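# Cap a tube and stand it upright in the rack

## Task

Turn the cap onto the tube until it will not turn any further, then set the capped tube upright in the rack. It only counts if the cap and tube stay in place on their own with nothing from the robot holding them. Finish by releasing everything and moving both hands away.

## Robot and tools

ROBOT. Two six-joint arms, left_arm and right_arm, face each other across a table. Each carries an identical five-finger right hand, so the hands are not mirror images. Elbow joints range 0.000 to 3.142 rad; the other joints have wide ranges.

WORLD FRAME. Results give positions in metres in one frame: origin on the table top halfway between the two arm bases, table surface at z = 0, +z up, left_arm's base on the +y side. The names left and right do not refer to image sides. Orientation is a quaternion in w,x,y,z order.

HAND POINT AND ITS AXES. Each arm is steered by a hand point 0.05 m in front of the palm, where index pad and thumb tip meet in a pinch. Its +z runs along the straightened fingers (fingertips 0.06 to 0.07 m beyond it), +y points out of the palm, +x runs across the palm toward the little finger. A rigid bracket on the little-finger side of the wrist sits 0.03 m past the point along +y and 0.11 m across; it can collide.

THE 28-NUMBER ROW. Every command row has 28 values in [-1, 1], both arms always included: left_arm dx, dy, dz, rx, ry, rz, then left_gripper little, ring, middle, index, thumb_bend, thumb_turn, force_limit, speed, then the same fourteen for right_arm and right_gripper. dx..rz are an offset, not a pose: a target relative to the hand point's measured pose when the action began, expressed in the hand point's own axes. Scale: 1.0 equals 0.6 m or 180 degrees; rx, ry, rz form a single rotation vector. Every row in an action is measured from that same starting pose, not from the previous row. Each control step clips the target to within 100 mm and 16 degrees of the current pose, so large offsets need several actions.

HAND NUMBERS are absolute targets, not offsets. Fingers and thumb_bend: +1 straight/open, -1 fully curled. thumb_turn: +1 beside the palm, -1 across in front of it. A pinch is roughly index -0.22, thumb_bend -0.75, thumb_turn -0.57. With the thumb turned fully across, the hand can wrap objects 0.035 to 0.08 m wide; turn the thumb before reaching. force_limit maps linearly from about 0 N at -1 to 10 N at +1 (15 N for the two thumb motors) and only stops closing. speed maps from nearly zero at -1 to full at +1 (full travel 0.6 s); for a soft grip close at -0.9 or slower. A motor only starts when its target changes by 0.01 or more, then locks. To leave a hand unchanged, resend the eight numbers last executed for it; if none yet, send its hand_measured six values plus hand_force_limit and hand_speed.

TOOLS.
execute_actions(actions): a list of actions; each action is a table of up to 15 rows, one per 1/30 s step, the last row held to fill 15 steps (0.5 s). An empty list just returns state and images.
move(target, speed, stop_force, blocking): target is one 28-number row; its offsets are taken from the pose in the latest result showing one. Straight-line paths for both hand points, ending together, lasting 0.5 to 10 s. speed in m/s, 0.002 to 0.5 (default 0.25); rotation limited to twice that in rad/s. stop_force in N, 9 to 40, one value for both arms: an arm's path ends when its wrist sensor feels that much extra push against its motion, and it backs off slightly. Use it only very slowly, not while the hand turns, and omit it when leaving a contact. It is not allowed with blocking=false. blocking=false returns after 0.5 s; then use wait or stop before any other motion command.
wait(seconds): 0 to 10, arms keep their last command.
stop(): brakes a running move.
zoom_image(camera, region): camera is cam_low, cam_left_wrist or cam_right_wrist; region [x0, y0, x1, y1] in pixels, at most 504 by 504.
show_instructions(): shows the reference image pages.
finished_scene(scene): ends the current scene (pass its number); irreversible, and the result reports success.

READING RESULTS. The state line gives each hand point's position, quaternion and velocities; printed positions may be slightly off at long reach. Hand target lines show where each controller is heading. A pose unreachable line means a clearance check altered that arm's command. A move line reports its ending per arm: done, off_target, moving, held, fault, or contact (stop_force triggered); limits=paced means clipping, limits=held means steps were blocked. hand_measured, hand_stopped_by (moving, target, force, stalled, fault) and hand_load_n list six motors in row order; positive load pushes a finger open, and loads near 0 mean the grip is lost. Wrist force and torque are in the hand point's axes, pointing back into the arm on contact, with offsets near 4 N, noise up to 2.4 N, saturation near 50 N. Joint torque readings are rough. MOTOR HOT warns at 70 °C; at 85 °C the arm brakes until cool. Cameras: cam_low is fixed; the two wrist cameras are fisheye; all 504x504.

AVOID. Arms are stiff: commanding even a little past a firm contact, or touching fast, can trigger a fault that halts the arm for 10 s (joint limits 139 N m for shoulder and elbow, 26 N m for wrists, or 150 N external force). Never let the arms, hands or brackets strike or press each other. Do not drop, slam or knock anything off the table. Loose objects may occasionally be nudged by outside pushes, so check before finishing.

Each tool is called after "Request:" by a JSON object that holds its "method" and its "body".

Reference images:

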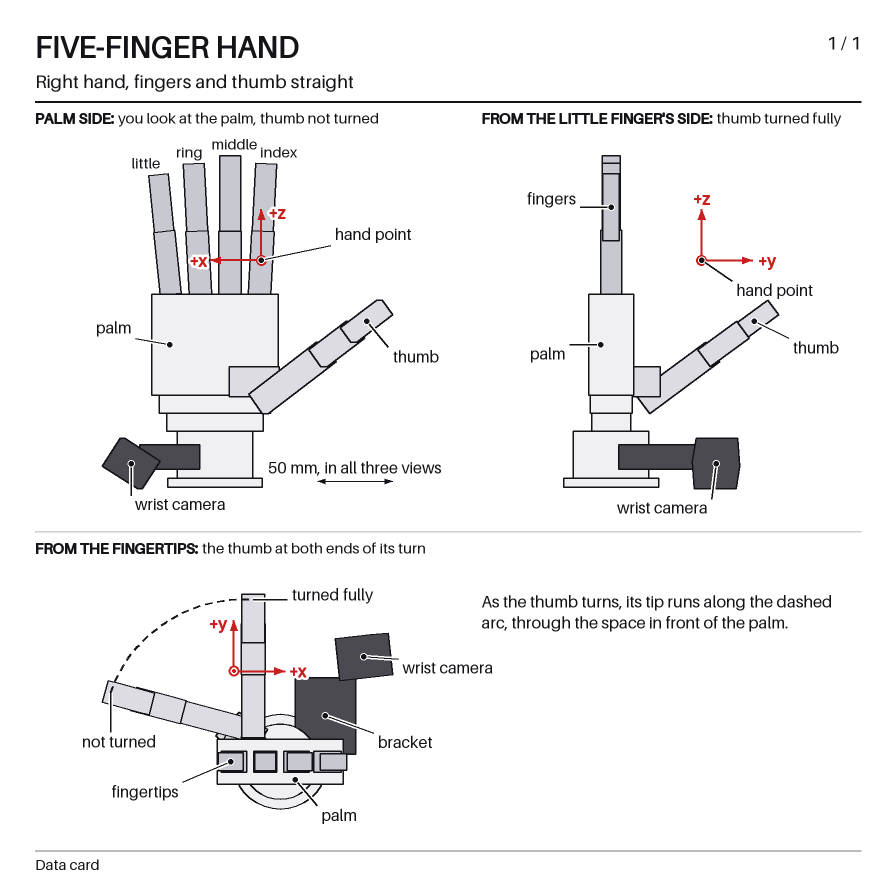

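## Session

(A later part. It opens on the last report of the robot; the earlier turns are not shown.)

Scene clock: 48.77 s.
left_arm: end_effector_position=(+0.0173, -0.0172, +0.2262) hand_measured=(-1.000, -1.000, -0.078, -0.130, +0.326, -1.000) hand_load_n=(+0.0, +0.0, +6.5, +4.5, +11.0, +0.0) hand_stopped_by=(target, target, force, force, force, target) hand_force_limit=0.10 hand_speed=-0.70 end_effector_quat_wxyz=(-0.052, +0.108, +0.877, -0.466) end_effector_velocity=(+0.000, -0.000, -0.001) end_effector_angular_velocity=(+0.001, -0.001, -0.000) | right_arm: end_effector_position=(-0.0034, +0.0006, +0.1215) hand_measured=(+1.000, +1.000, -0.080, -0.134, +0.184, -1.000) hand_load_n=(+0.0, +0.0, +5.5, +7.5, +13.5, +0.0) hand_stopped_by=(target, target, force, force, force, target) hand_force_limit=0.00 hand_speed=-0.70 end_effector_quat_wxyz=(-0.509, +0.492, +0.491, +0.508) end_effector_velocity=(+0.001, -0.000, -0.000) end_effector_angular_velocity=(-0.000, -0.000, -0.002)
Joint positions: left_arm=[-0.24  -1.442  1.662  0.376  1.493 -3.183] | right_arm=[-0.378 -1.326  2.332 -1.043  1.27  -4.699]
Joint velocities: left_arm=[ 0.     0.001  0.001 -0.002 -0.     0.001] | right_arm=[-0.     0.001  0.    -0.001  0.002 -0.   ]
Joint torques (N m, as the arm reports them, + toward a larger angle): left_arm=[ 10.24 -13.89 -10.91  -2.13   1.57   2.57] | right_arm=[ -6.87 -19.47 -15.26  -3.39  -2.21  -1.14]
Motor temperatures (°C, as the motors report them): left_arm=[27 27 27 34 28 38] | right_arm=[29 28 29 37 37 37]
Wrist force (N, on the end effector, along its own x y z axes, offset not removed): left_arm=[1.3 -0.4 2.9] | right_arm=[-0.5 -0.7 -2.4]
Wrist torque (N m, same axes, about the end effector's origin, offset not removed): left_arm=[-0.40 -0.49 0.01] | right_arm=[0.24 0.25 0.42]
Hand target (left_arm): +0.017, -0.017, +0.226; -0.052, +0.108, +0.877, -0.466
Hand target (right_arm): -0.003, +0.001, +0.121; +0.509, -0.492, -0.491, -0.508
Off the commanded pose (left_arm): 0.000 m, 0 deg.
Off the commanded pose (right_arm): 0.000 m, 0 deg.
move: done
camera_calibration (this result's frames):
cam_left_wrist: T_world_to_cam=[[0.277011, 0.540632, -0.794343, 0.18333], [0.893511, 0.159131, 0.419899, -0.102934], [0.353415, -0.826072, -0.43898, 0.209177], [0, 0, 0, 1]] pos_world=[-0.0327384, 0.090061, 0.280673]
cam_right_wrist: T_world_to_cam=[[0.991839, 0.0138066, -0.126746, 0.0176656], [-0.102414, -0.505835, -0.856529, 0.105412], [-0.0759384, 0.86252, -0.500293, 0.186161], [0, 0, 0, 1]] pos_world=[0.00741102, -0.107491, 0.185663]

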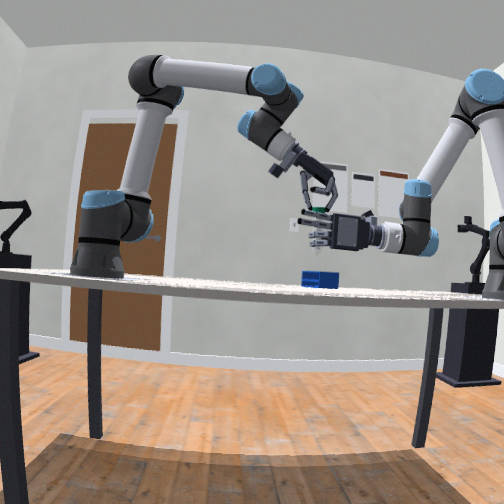

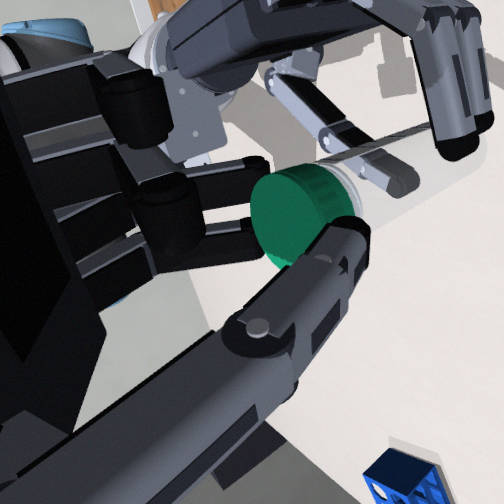

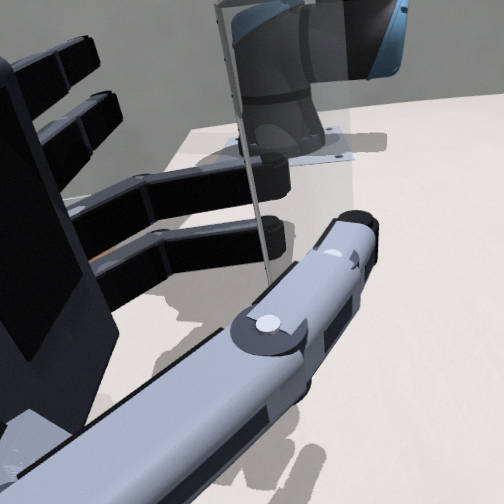

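Request:
{"method": "move", "body": {"target": [0.0123,-0.0034,0.0067,0.002,0.138,0.093,-1,-1,-0.5,-0.5,-0.3,-1,0.1,-0.7,0,0,0,0,0,0,1,1,-0.5,-0.5,-0.3,-1,0,-0.7]}}

Request:
{"method": "move", "body": {"target": [0.0123,-0.0034,0.0067,0.002,0.138,0.093,-1,-1,-0.5,-0.5,-0.3,-1,0.1,-0.7,0,0,0,0,0,0,1,1,-0.5,-0.5,-0.3,-1,0,-0.7]}}

Request:
{"method": "zoom_image", "body": {"camera": "cam_left_wrist", "region": [230, 60, 500, 330]}}

Scene clock: 50.77 s.
left_arm: end_effector_position=(+0.0093, -0.0197, +0.2256) hand_measured=(-1.000, -1.000, -0.078, -0.130, +0.326, -1.000) hand_load_n=(+0.0, +0.0, +6.5, +4.5, +11.0, +0.0) hand_stopped_by=(target, target, force, force, force, target) hand_force_limit=0.10 hand_speed=-0.70 end_effector_quat_wxyz=(-0.170, +0.330, +0.819, -0.438) end_effector_velocity=(-0.000, -0.000, +0.000) end_effector_angular_velocity=(+0.003, -0.000, -0.012) | right_arm: end_effector_position=(-0.0034, +0.0006, +0.1215) hand_measured=(+1.000, +1.000, -0.080, -0.134, +0.184, -1.000) hand_load_n=(+0.0, +0.0, +5.5, +7.5, +13.5, +0.0) hand_stopped_by=(target, target, force, force, force, target) hand_force_limit=0.00 hand_speed=-0.70 end_effector_quat_wxyz=(-0.509, +0.492, +0.491, +0.508) end_effector_velocity=(+0.000, +0.000, -0.000) end_effector_angular_velocity=(+0.000, +0.001, -0.001)
Joint positions: left_arm=[-0.032 -1.327  1.541  0.483  2.086 -2.739] | right_arm=[-0.378 -1.326  2.332 -1.043  1.27  -4.699]
Joint velocities: left_arm=[ 0.003  0.006 -0.008  0.01   0.012  0.011] | right_arm=[-0.     0.001 -0.    -0.001  0.     0.001]
Joint torques (N m, as the arm reports them, + toward a larger angle): left_arm=[ 11.6  -20.13 -31.57   2.78   2.01   2.68] | right_arm=[ -6.68 -19.69 -15.02  -3.07  -2.02  -1.28]
Motor temperatures (°C, as the motors report them): left_arm=[27 27 27 34 28 38] | right_arm=[29 28 29 37 37 37]
Wrist force (N, on the end effector, along its own x y z axes, offset not removed): left_arm=[0.8 -1.1 1.1] | right_arm=[1.2 -0.2 1.0]
Wrist torque (N m, same axes, about the end effector's origin, offset not removed): left_arm=[-0.46 -0.39 0.03] | right_arm=[0.02 -0.09 0.07]
Hand target (left_arm): +0.009, -0.020, +0.226; -0.171, +0.330, +0.819, -0.437
Hand target (right_arm): -0.003, +0.001, +0.121; +0.509, -0.492, -0.491, -0.508
Off the commanded pose (left_arm): 0.000 m, 0 deg.
Off the commanded pose (right_arm): 0.000 m, 0 deg.
move: done
camera_calibration (this result's frames):
cam_left_wrist: T_world_to_cam=[[0.509247, 0.32985, -0.7949, 0.180266], [0.854158, -0.306689, 0.419947, -0.103997], [-0.105267, -0.892827, -0.437925, 0.212405], [0, 0, 0, 1]] pos_world=[0.019389, 0.0982856, 0.279984]
cam_right_wrist: T_world_to_cam=[[0.991839, 0.0138068, -0.126746, 0.0176655], [-0.102413, -0.505833, -0.856531, 0.105413], [-0.0759381, 0.862521, -0.500291, 0.186161], [0, 0, 0, 1]] pos_world=[0.00741109, -0.10749, 0.185663]

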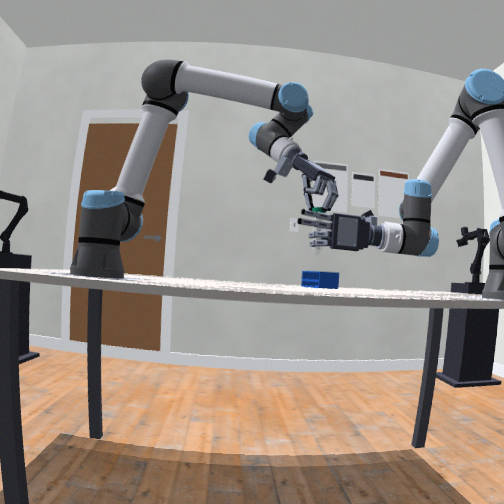

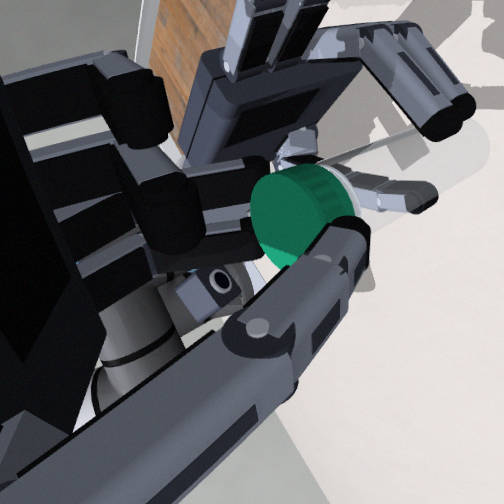

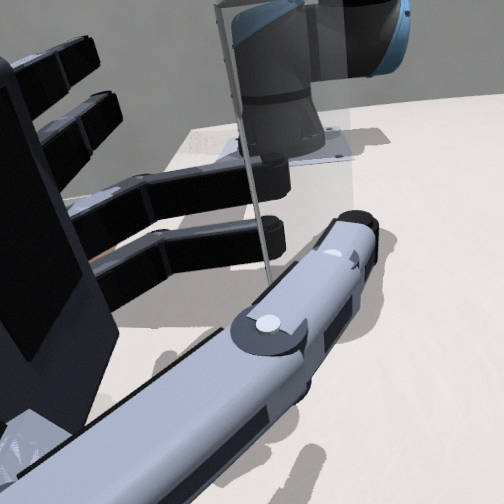

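Scene clock: 52.40 s.
left_arm: end_effector_position=(+0.0010, -0.0178, +0.2248) hand_measured=(-1.000, -1.000, -0.078, -0.130, +0.326, -1.000) hand_load_n=(+0.0, +0.0, +6.5, +4.5, +11.0, +0.0) hand_stopped_by=(target, target, force, force, force, target) hand_force_limit=0.10 hand_speed=-0.70 end_effector_quat_wxyz=(-0.277, +0.530, +0.706, -0.379) end_effector_velocity=(+0.000, +0.000, +0.000) end_effector_angular_velocity=(+0.004, -0.003, -0.014) | right_arm: end_effector_position=(-0.0034, +0.0006, +0.1215) hand_measured=(+1.000, +1.000, -0.080, -0.134, +0.184, -1.000) hand_load_n=(+0.0, +0.0, +5.5, +8.0, +13.0, +0.0) hand_stopped_by=(target, target, force, force, force, target) hand_force_limit=0.00 hand_speed=-0.70 end_effector_quat_wxyz=(-0.509, +0.492, +0.491, +0.508) end_effector_velocity=(-0.000, +0.000, +0.000) end_effector_angular_velocity=(+0.001, -0.001, +0.002)
Joint positions: left_arm=[ 0.091 -1.059  1.263  0.962  2.489 -2.052] | right_arm=[-0.378 -1.326  2.332 -1.043  1.27  -4.699]
Joint velocities: left_arm=[ 0.001  0.01  -0.012  0.026  0.003  0.025] | right_arm=[ 0.    -0.     0.    -0.    -0.001 -0.001]
Joint torques (N m, as the arm reports them, + toward a larger angle): left_arm=[ 10.11 -30.7  -30.55   4.07   3.06   2.5 ] | right_arm=[ -5.81 -19.27 -14.91  -3.1   -1.89  -1.21]
Motor temperatures (°C, as the motors report them): left_arm=[27 27 27 34 28 38] | right_arm=[29 28 29 37 37 37]
Wrist force (N, on the end effector, along its own x y z axes, offset not removed): left_arm=[0.9 -1.2 2.2] | right_arm=[1.4 -3.1 1.7]
Wrist torque (N m, same axes, about the end effector's origin, offset not removed): left_arm=[-0.52 -0.41 -0.02] | right_arm=[-0.51 -0.14 0.06]
Hand target (left_arm): +0.001, -0.018, +0.225; -0.278, +0.530, +0.706, -0.379
Hand target (right_arm): -0.003, +0.001, +0.121; +0.509, -0.492, -0.491, -0.508
Off the commanded pose (left_arm): 0.000 m, 0 deg.
Off the commanded pose (right_arm): 0.000 m, 0 deg.
move: done
camera_calibration (this result's frames):
cam_left_wrist: T_world_to_cam=[[0.605258, 0.0320372, -0.795384, 0.177915], [0.588619, -0.690686, 0.420097, -0.102609], [-0.535902, -0.722445, -0.436901, 0.216155], [0, 0, 0, 1]] pos_world=[0.0685513, 0.0795892, 0.279054]
cam_right_wrist: T_world_to_cam=[[0.991839, 0.0138067, -0.126745, 0.0176654], [-0.102413, -0.505833, -0.856531, 0.105413], [-0.0759379, 0.862521, -0.500291, 0.186161], [0, 0, 0, 1]] pos_world=[0.00741112, -0.10749, 0.185663]

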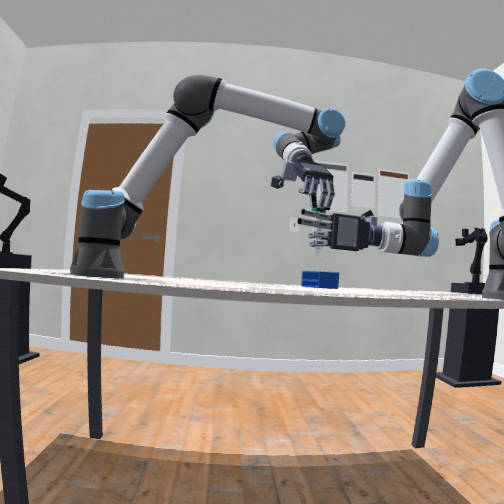

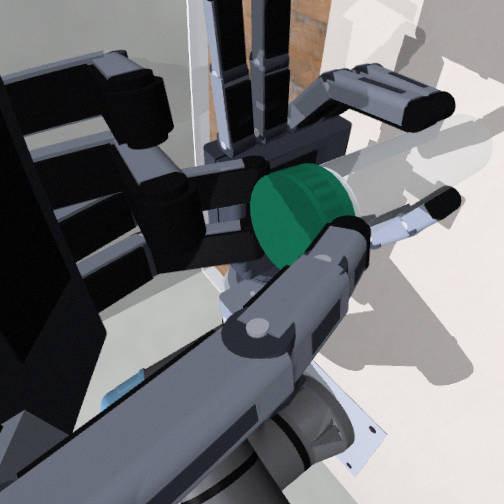

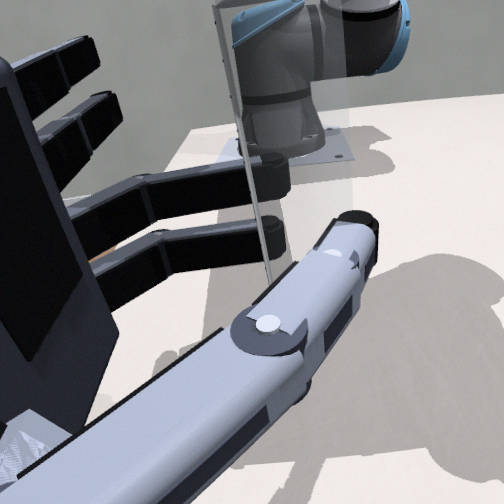

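Region (230, 60, 500, 330) of cam_left_wrist's 504x504 image, scaled by 1.867, with more detail than that image has.

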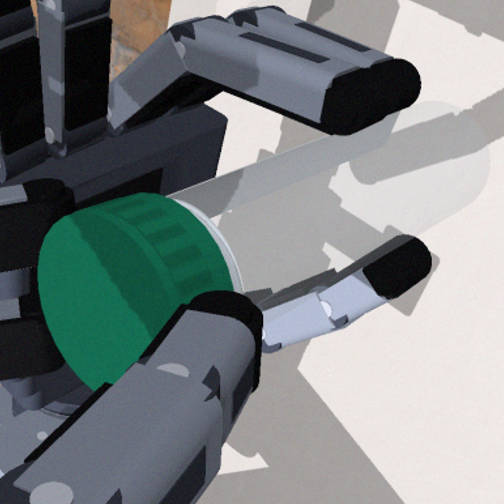

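Request:
{"method": "move", "body": {"target": [0,0,0,0,0,0,-1,-1,0.12,0.08,0.7,-1,0.1,0.5,0,0,0,0,0,0,1,1,-0.5,-0.5,-0.3,-1,0,-0.7]}}

Request:
{"method": "move", "body": {"target": [-0.0066,0.016,-0.0216,-0.003,-0.276,-0.186,-1,-1,0.12,0.08,0.7,-1,0.1,0.5,0,0,0,0,0,0,1,1,-0.5,-0.5,-0.3,-1,0,-0.7], "speed": 0.4}}

Request:
{"method": "move", "body": {"target": [-0.0066,0.016,-0.0216,-0.003,-0.276,-0.186,-1,-1,0.12,0.08,0.7,-1,0.1,0.5,0,0,0,0,0,0,1,1,-0.5,-0.5,-0.3,-1,0,-0.7], "speed": 0.4}}

Request:
{"method": "move", "body": {"target": [0,0,0,0,0,0,-1,-1,-0.02,-0.07,0.33,-1,0.1,0,0,0,0,0,0,0,1,1,-0.5,-0.5,-0.3,-1,0,-0.7]}}

Request:
{"method": "move", "body": {"target": [0,0,0,0,0,0,-1,-1,-0.5,-0.5,0.33,-1,0.1,-0.7,0,0,0,0,0,0,1,1,-0.5,-0.5,-0.3,-1,0,-0.7]}}

Request:
{"method": "zoom_image", "body": {"camera": "cam_left_wrist", "region": [230, 60, 500, 330]}}

Scene clock: 53.53 s.
left_arm: end_effector_position=(+0.0011, -0.0178, +0.2248) hand_measured=(-1.000, -1.000, +0.120, +0.080, +0.700, -1.000) hand_load_n=(+0.0, +0.0, +0.0, +0.0, +0.0, +0.0) hand_stopped_by=(target, target, target, target, target, target) hand_force_limit=0.10 hand_speed=0.50 end_effector_quat_wxyz=(-0.277, +0.530, +0.706, -0.379) end_effector_velocity=(+0.000, -0.000, +0.000) end_effector_angular_velocity=(-0.001, -0.000, +0.001) | right_arm: end_effector_position=(-0.0034, +0.0006, +0.1215) hand_measured=(+1.000, +1.000, -0.080, -0.134, +0.184, -1.000) hand_load_n=(+0.0, +0.0, +5.0, +8.0, +13.5, +0.5) hand_stopped_by=(target, target, force, force, force, target) hand_force_limit=0.00 hand_speed=-0.70 end_effector_quat_wxyz=(-0.509, +0.492, +0.491, +0.508) end_effector_velocity=(-0.000, +0.000, +0.000) end_effector_angular_velocity=(+0.000, -0.000, +0.001)
Joint positions: left_arm=[ 0.091 -1.059  1.263  0.962  2.489 -2.052] | right_arm=[-0.378 -1.326  2.332 -1.043  1.27  -4.699]
Joint velocities: left_arm=[ 0.    -0.001  0.    -0.001 -0.001 -0.001] | right_arm=[ 0.    -0.001 -0.     0.    -0.    -0.   ]
Joint torques (N m, as the arm reports them, + toward a larger angle): left_arm=[ -4.93 -50.15  -9.12  -0.24  -0.43  -2.55] | right_arm=[ -6.12 -18.85 -15.91  -3.28  -2.02  -1.32]
Motor temperatures (°C, as the motors report them): left_arm=[27 27 27 34 28 38] | right_arm=[29 28 29 37 37 37]
Wrist force (N, on the end effector, along its own x y z axes, offset not removed): left_arm=[0.5 -3.1 0.9] | right_arm=[-0.6 0.5 -4.2]
Wrist torque (N m, same axes, about the end effector's origin, offset not removed): left_arm=[-0.82 -0.25 -0.08] | right_arm=[0.44 0.39 0.12]
Hand target (left_arm): +0.001, -0.018, +0.225; -0.277, +0.530, +0.706, -0.379
Hand target (right_arm): -0.003, +0.001, +0.121; +0.509, -0.492, -0.491, -0.508
Off the commanded pose (left_arm): 0.000 m, 0 deg.
Off the commanded pose (right_arm): 0.000 m, 0 deg.
move: done
camera_calibration (this result's frames):
cam_left_wrist: T_world_to_cam=[[0.605238, 0.0321037, -0.795397, 0.177866], [0.588683, -0.690648, 0.420069, -0.102654], [-0.535853, -0.722478, -0.436905, 0.216192], [0, 0, 0, 1]] pos_world=[0.0686266, 0.0795858, 0.279052]
cam_right_wrist: T_world_to_cam=[[0.991839, 0.0138067, -0.126746, 0.0176654], [-0.102413, -0.505833, -0.85653, 0.105413], [-0.075938, 0.862521, -0.500291, 0.186161], [0, 0, 0, 1]] pos_world=[0.00741113, -0.10749, 0.185663]

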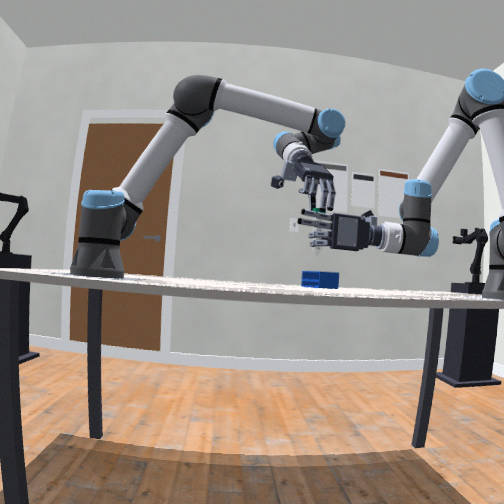

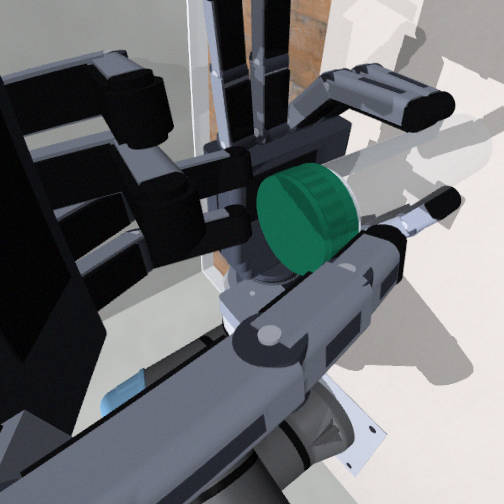

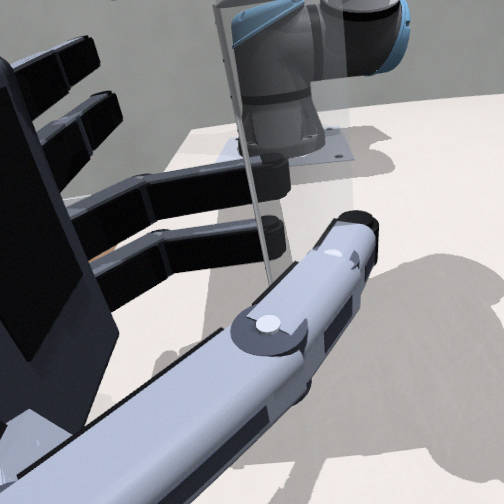

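Scene clock: 55.50 s.
left_arm: end_effector_position=(+0.0173, -0.0171, +0.2242) hand_measured=(-1.000, -1.000, +0.120, +0.080, +0.700, -1.000) hand_load_n=(+0.0, +0.0, +0.0, +0.0, +0.0, +0.0) hand_stopped_by=(target, target, target, target, target, target) hand_force_limit=0.10 hand_speed=0.50 end_effector_quat_wxyz=(-0.053, +0.106, +0.876, -0.468) end_effector_velocity=(+0.000, -0.001, -0.001) end_effector_angular_velocity=(+0.001, -0.004, +0.013) | right_arm: end_effector_position=(-0.0034, +0.0006, +0.1215) hand_measured=(+1.000, +1.000, -0.080, -0.134, +0.184, -1.000) hand_load_n=(+0.0, +0.0, +5.0, +8.0, +13.5, +0.5) hand_stopped_by=(target, target, force, force, force, target) hand_force_limit=0.00 hand_speed=-0.70 end_effector_quat_wxyz=(-0.509, +0.492, +0.491, +0.508) end_effector_velocity=(+0.000, -0.000, -0.001) end_effector_angular_velocity=(-0.001, +0.001, -0.001)
Joint positions: left_arm=[-0.24  -1.443  1.669  0.367  1.493 -3.186] | right_arm=[-0.378 -1.326  2.332 -1.043  1.27  -4.699]
Joint velocities: left_arm=[-0.006  0.003 -0.002  0.002 -0.018 -0.008] | right_arm=[-0.     0.001  0.     0.     0.     0.001]
Joint torques (N m, as the arm reports them, + toward a larger angle): left_arm=[ -8.9  -13.74 -32.37   1.96  -1.9   -2.92] | right_arm=[ -6.86 -19.57 -15.25  -3.09  -2.07  -1.41]
Motor temperatures (°C, as the motors report them): left_arm=[27 27 27 34 28 38] | right_arm=[29 28 29 37 37 37]
Wrist force (N, on the end effector, along its own x y z axes, offset not removed): left_arm=[1.6 -1.7 1.6] | right_arm=[2.4 0.4 -0.6]
Wrist torque (N m, same axes, about the end effector's origin, offset not removed): left_arm=[-0.58 -0.47 0.04] | right_arm=[0.11 -0.23 0.19]
Hand target (left_arm): +0.017, -0.017, +0.224; -0.052, +0.106, +0.876, -0.468
Hand target (right_arm): -0.003, +0.001, +0.121; +0.509, -0.492, -0.491, -0.508
Off the commanded pose (left_arm): 0.000 m, 0 deg.
Off the commanded pose (right_arm): 0.000 m, 0 deg.
move: done
camera_calibration (this result's frames):
cam_left_wrist: T_world_to_cam=[[0.274016, 0.538732, -0.79667, 0.182208], [0.894428, 0.161671, 0.416967, -0.101461], [0.353432, -0.826819, -0.437556, 0.208102], [0, 0, 0, 1]] pos_world=[-0.0327284, 0.0903046, 0.278522]
cam_right_wrist: T_world_to_cam=[[0.991839, 0.0138069, -0.126746, 0.0176656], [-0.102413, -0.505833, -0.856531, 0.105413], [-0.0759382, 0.862521, -0.500291, 0.186161], [0, 0, 0, 1]] pos_world=[0.00741107, -0.10749, 0.185663]

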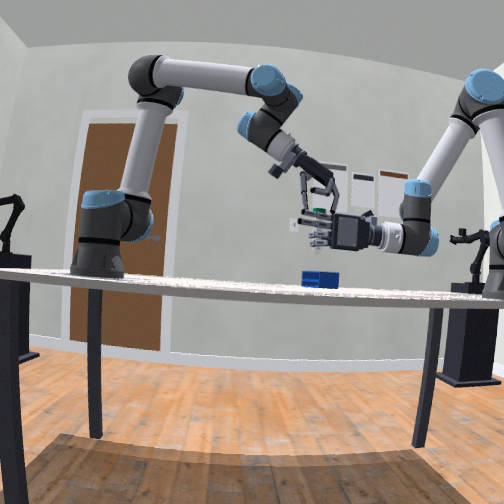

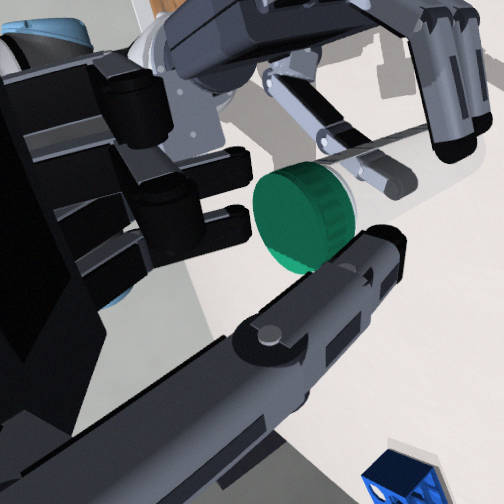

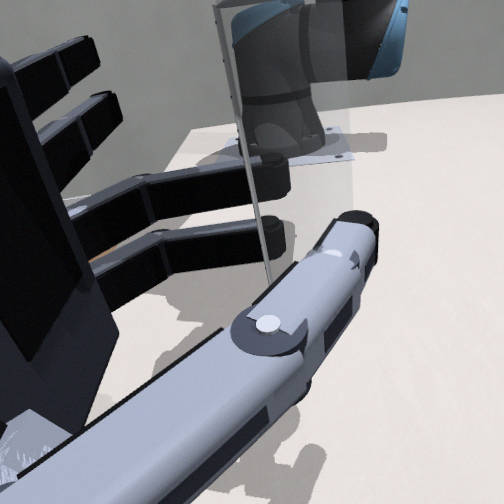

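Scene clock: 57.53 s.
left_arm: end_effector_position=(+0.0249, -0.0022, +0.2226) hand_measured=(-1.000, -1.000, +0.120, +0.080, +0.700, -1.000) hand_load_n=(+0.0, +0.0, +0.0, +0.0, +0.0, +0.0) hand_stopped_by=(target, target, target, target, target, target) hand_force_limit=0.10 hand_speed=0.50 end_effector_quat_wxyz=(-0.186, +0.346, -0.813, +0.431) end_effector_velocity=(+0.000, +0.001, -0.000) end_effector_angular_velocity=(+0.007, +0.002, +0.014) | right_arm: end_effector_position=(-0.0034, +0.0006, +0.1215) hand_measured=(+1.000, +1.000, -0.080, -0.134, +0.184, -1.000) hand_load_n=(+0.0, +0.0, +5.0, +8.0, +13.5, +0.5) hand_stopped_by=(target, target, force, force, force, target) hand_force_limit=0.00 hand_speed=-0.70 end_effector_quat_wxyz=(-0.509, +0.492, +0.491, +0.508) end_effector_velocity=(-0.000, +0.000, -0.000) end_effector_angular_velocity=(+0.000, -0.001, +0.001)
Joint positions: left_arm=[-0.49  -1.107  1.376  1.037  0.618 -4.386] | right_arm=[-0.378 -1.326  2.332 -1.043  1.27  -4.699]
Joint velocities: left_arm=[ 0.002  0.01  -0.01   0.023  0.002 -0.022] | right_arm=[ 0.     0.001  0.    -0.001 -0.001 -0.001]
Joint torques (N m, as the arm reports them, + toward a larger angle): left_arm=[ 11.39 -27.41 -28.63   4.69   0.11  -2.52] | right_arm=[ -6.02 -19.45 -15.    -3.12  -1.92  -1.24]
Motor temperatures (°C, as the motors report them): left_arm=[27 27 27 34 28 38] | right_arm=[29 28 29 37 37 37]
Wrist force (N, on the end effector, along its own x y z axes, offset not removed): left_arm=[0.7 -1.3 1.4] | right_arm=[0.0 0.3 -2.7]
Wrist torque (N m, same axes, about the end effector's origin, offset not removed): left_arm=[-0.44 -0.35 -0.06] | right_arm=[0.05 0.08 0.08]
Hand target (left_arm): +0.025, -0.002, +0.223; +0.187, -0.346, +0.812, -0.430
Hand target (right_arm): -0.003, +0.001, +0.121; +0.509, -0.492, -0.491, -0.508
Off the commanded pose (left_arm): 0.001 m, 0 deg.
Off the commanded pose (right_arm): 0.000 m, 0 deg.
move: done
camera_calibration (this result's frames):
cam_left_wrist: T_world_to_cam=[[-0.331142, 0.507664, -0.795375, 0.185642], [0.310562, 0.854606, 0.416172, -0.0937517], [0.891008, -0.109201, -0.440658, 0.20587], [0, 0, 0, 1]] pos_world=[-0.0928425, 0.00835816, 0.27739]
cam_right_wrist: T_world_to_cam=[[0.991839, 0.0138069, -0.126746, 0.0176655], [-0.102413, -0.505833, -0.856531, 0.105413], [-0.0759381, 0.862521, -0.500291, 0.186161], [0, 0, 0, 1]] pos_world=[0.00741112, -0.10749, 0.185663]

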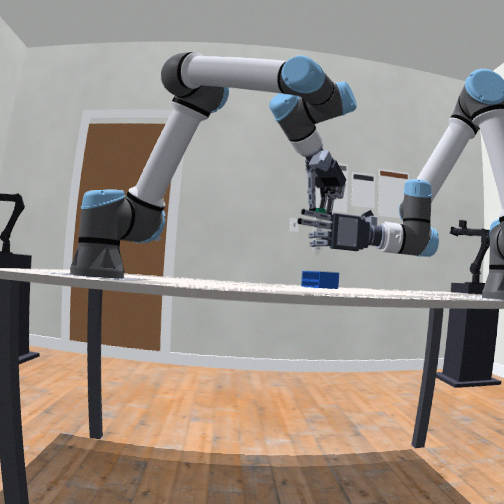

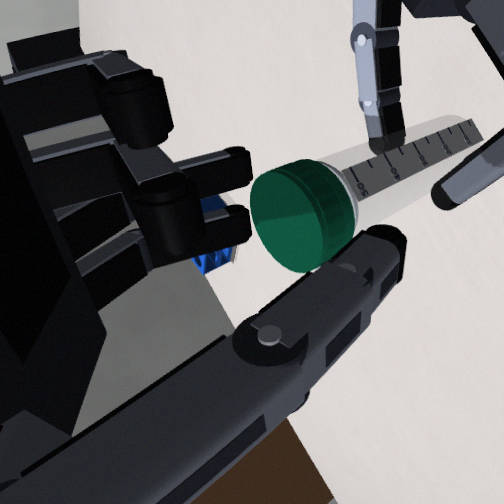

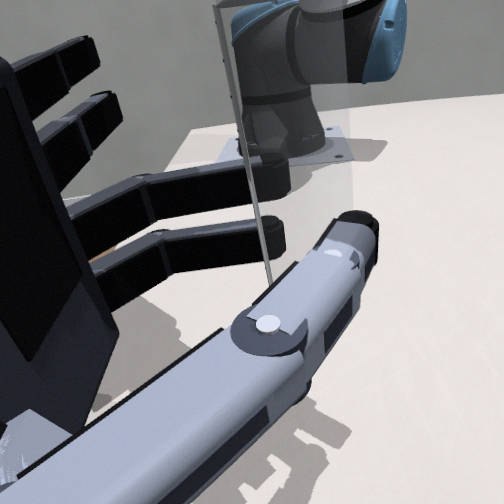

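Scene clock: 58.17 s.
left_arm: end_effector_position=(+0.0250, -0.0022, +0.2226) hand_measured=(-1.000, -1.000, -0.020, -0.070, +0.330, -1.000) hand_load_n=(+0.0, +0.0, +0.0, +0.0, +0.0, +0.0) hand_stopped_by=(target, target, target, target, target, target) hand_force_limit=0.10 hand_speed=0.00 end_effector_quat_wxyz=(-0.186, +0.346, -0.813, +0.431) end_effector_velocity=(-0.000, +0.000, -0.001) end_effector_angular_velocity=(+0.001, -0.001, -0.000) | right_arm: end_effector_position=(-0.0034, +0.0006, +0.1215) hand_measured=(+1.000, +1.000, -0.080, -0.134, +0.184, -1.000) hand_load_n=(+0.0, +0.0, +5.0, +8.0, +13.5, +0.5) hand_stopped_by=(target, target, force, force, force, target) hand_force_limit=0.00 hand_speed=-0.70 end_effector_quat_wxyz=(-0.509, +0.492, +0.491, +0.508) end_effector_velocity=(+0.000, -0.000, +0.000) end_effector_angular_velocity=(+0.000, -0.001, -0.000)
Joint positions: left_arm=[-0.49  -1.107  1.376  1.037  0.618 -4.386] | right_arm=[-0.378 -1.326  2.332 -1.043  1.27  -4.699]
Joint velocities: left_arm=[-0.     0.001  0.    -0.     0.     0.001] | right_arm=[-0.    -0.001 -0.     0.     0.    -0.001]
Joint torques (N m, as the arm reports them, + toward a larger angle): left_arm=[  2.86 -48.06  -7.95   0.03  -2.26   2.66] | right_arm=[ -6.16 -18.88 -15.91  -3.11  -1.99  -1.39]
Motor temperatures (°C, as the motors report them): left_arm=[27 27 27 34 28 38] | right_arm=[29 28 29 37 37 37]
Wrist force (N, on the end effector, along its own x y z axes, offset not removed): left_arm=[1.8 -1.5 2.4] | right_arm=[-1.3 2.0 -2.0]
Wrist torque (N m, same axes, about the end effector's origin, offset not removed): left_arm=[-0.55 -0.55 0.04] | right_arm=[0.35 0.59 0.03]
Hand target (left_arm): +0.025, -0.002, +0.223; +0.186, -0.346, +0.813, -0.431
Hand target (right_arm): -0.003, +0.001, +0.121; +0.509, -0.492, -0.491, -0.508
Off the commanded pose (left_arm): 0.000 m, 0 deg.
Off the commanded pose (right_arm): 0.000 m, 0 deg.
move: done
camera_calibration (this result's frames):
cam_left_wrist: T_world_to_cam=[[-0.33122, 0.507687, -0.795329, 0.185623], [0.310554, 0.854601, 0.41619, -0.0937519], [0.890982, -0.109142, -0.440725, 0.205865], [0, 0, 0, 1]] pos_world=[-0.0928248, 0.00835051, 0.27738]
cam_right_wrist: T_world_to_cam=[[0.991839, 0.0138068, -0.126746, 0.0176655], [-0.102413, -0.505833, -0.85653, 0.105413], [-0.0759381, 0.862521, -0.500291, 0.186161], [0, 0, 0, 1]] pos_world=[0.00741108, -0.10749, 0.185663]

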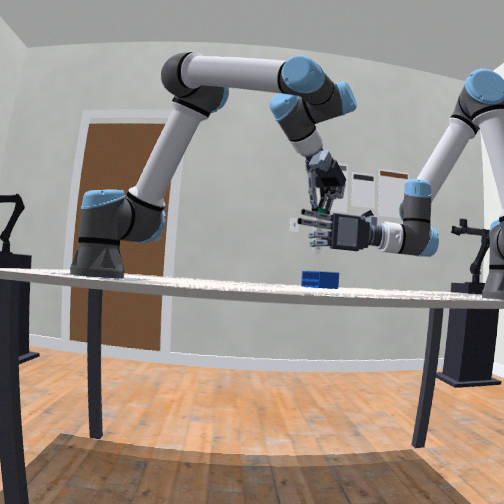

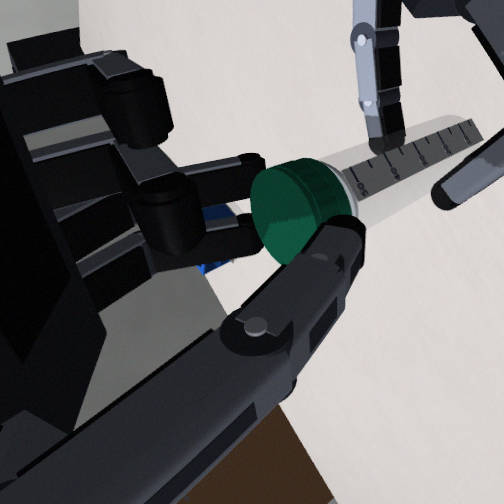

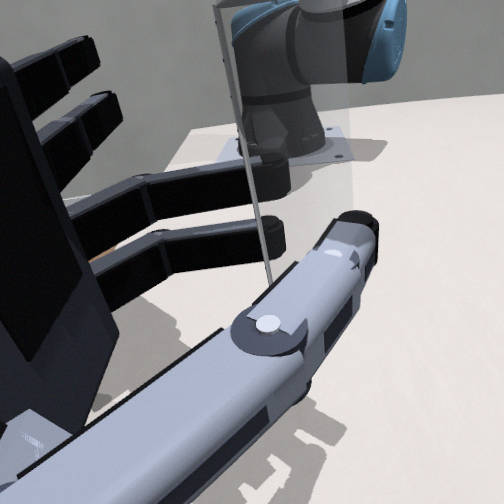

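Scene clock: 58.67 s.
left_arm: end_effector_position=(+0.0250, -0.0022, +0.2226) hand_measured=(-1.000, -1.000, -0.066, -0.150, +0.334, -1.000) hand_load_n=(+0.0, +0.0, +2.5, +7.5, +9.0, -1.0) hand_stopped_by=(target, target, force, force, target, target) hand_force_limit=0.10 hand_speed=-0.70 end_effector_quat_wxyz=(-0.186, +0.346, -0.813, +0.431) end_effector_velocity=(-0.000, -0.000, +0.000) end_effector_angular_velocity=(+0.000, -0.000, -0.001) | right_arm: end_effector_position=(-0.0034, +0.0006, +0.1215) hand_measured=(+1.000, +1.000, -0.080, -0.134, +0.184, -1.000) hand_load_n=(+0.0, +0.0, +6.5, +7.5, +13.0, -1.0) hand_stopped_by=(target, target, force, force, force, target) hand_force_limit=0.00 hand_speed=-0.70 end_effector_quat_wxyz=(-0.509, +0.492, +0.491, +0.508) end_effector_velocity=(-0.000, -0.000, -0.000) end_effector_angular_velocity=(-0.001, -0.001, -0.000)
Joint positions: left_arm=[-0.49  -1.107  1.376  1.037  0.618 -4.386] | right_arm=[-0.378 -1.326  2.332 -1.043  1.27  -4.699]
Joint velocities: left_arm=[-0.001 -0.    -0.    -0.    -0.     0.001] | right_arm=[ 0.     0.001 -0.     0.001  0.    -0.002]
Joint torques (N m, as the arm reports them, + toward a larger angle): left_arm=[  4.02 -46.64  -9.17   0.22  -2.25   2.72] | right_arm=[ -6.53 -19.23 -15.35  -3.1   -1.97  -1.32]
Motor temperatures (°C, as the motors report them): left_arm=[27 27 27 34 28 38] | right_arm=[29 28 29 37 37 37]
Wrist force (N, on the end effector, along its own x y z axes, offset not removed): left_arm=[1.3 -2.0 1.9] | right_arm=[-2.9 -1.5 3.9]
Wrist torque (N m, same axes, about the end effector's origin, offset not removed): left_arm=[-0.31 -0.47 -0.01] | right_arm=[-0.22 0.17 -0.17]
Hand target (left_arm): +0.025, -0.002, +0.223; +0.186, -0.346, +0.813, -0.431
Hand target (right_arm): -0.003, +0.001, +0.121; +0.509, -0.492, -0.491, -0.508
Off the commanded pose (left_arm): 0.000 m, 0 deg.
Off the commanded pose (right_arm): 0.000 m, 0 deg.
move: done
camera_calibration (this result's frames):
cam_left_wrist: T_world_to_cam=[[-0.331219, 0.507686, -0.795329, 0.185624], [0.310556, 0.854601, 0.416188, -0.093754], [0.890982, -0.109145, -0.440725, 0.205864], [0, 0, 0, 1]] pos_world=[-0.0928234, 0.00835263, 0.277381]
cam_right_wrist: T_world_to_cam=[[0.991839, 0.0138069, -0.126745, 0.0176655], [-0.102413, -0.505833, -0.856531, 0.105413], [-0.0759381, 0.862521, -0.500291, 0.186161], [0, 0, 0, 1]] pos_world=[0.00741107, -0.10749, 0.185663]

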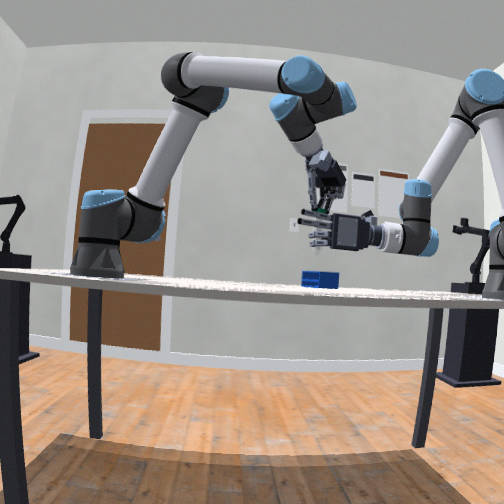

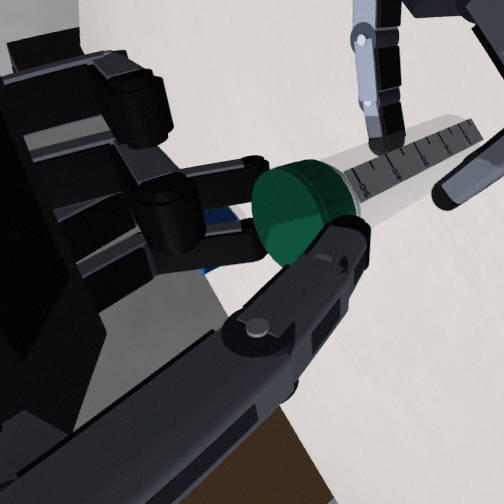

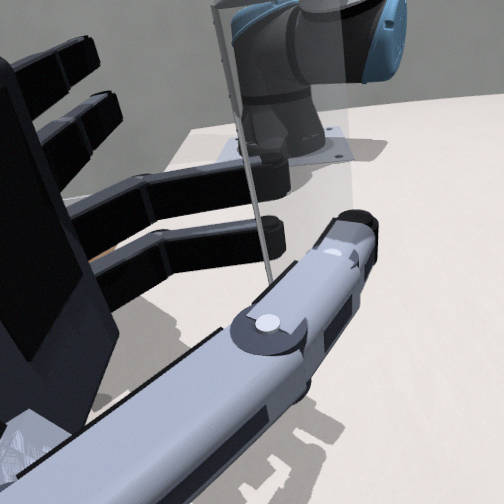

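Region (230, 60, 500, 330) of cam_left_wrist's 504x504 image, scaled by 1.867, with more detail than that image has.

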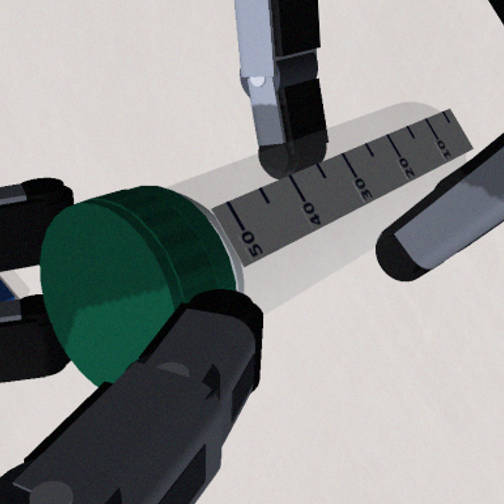

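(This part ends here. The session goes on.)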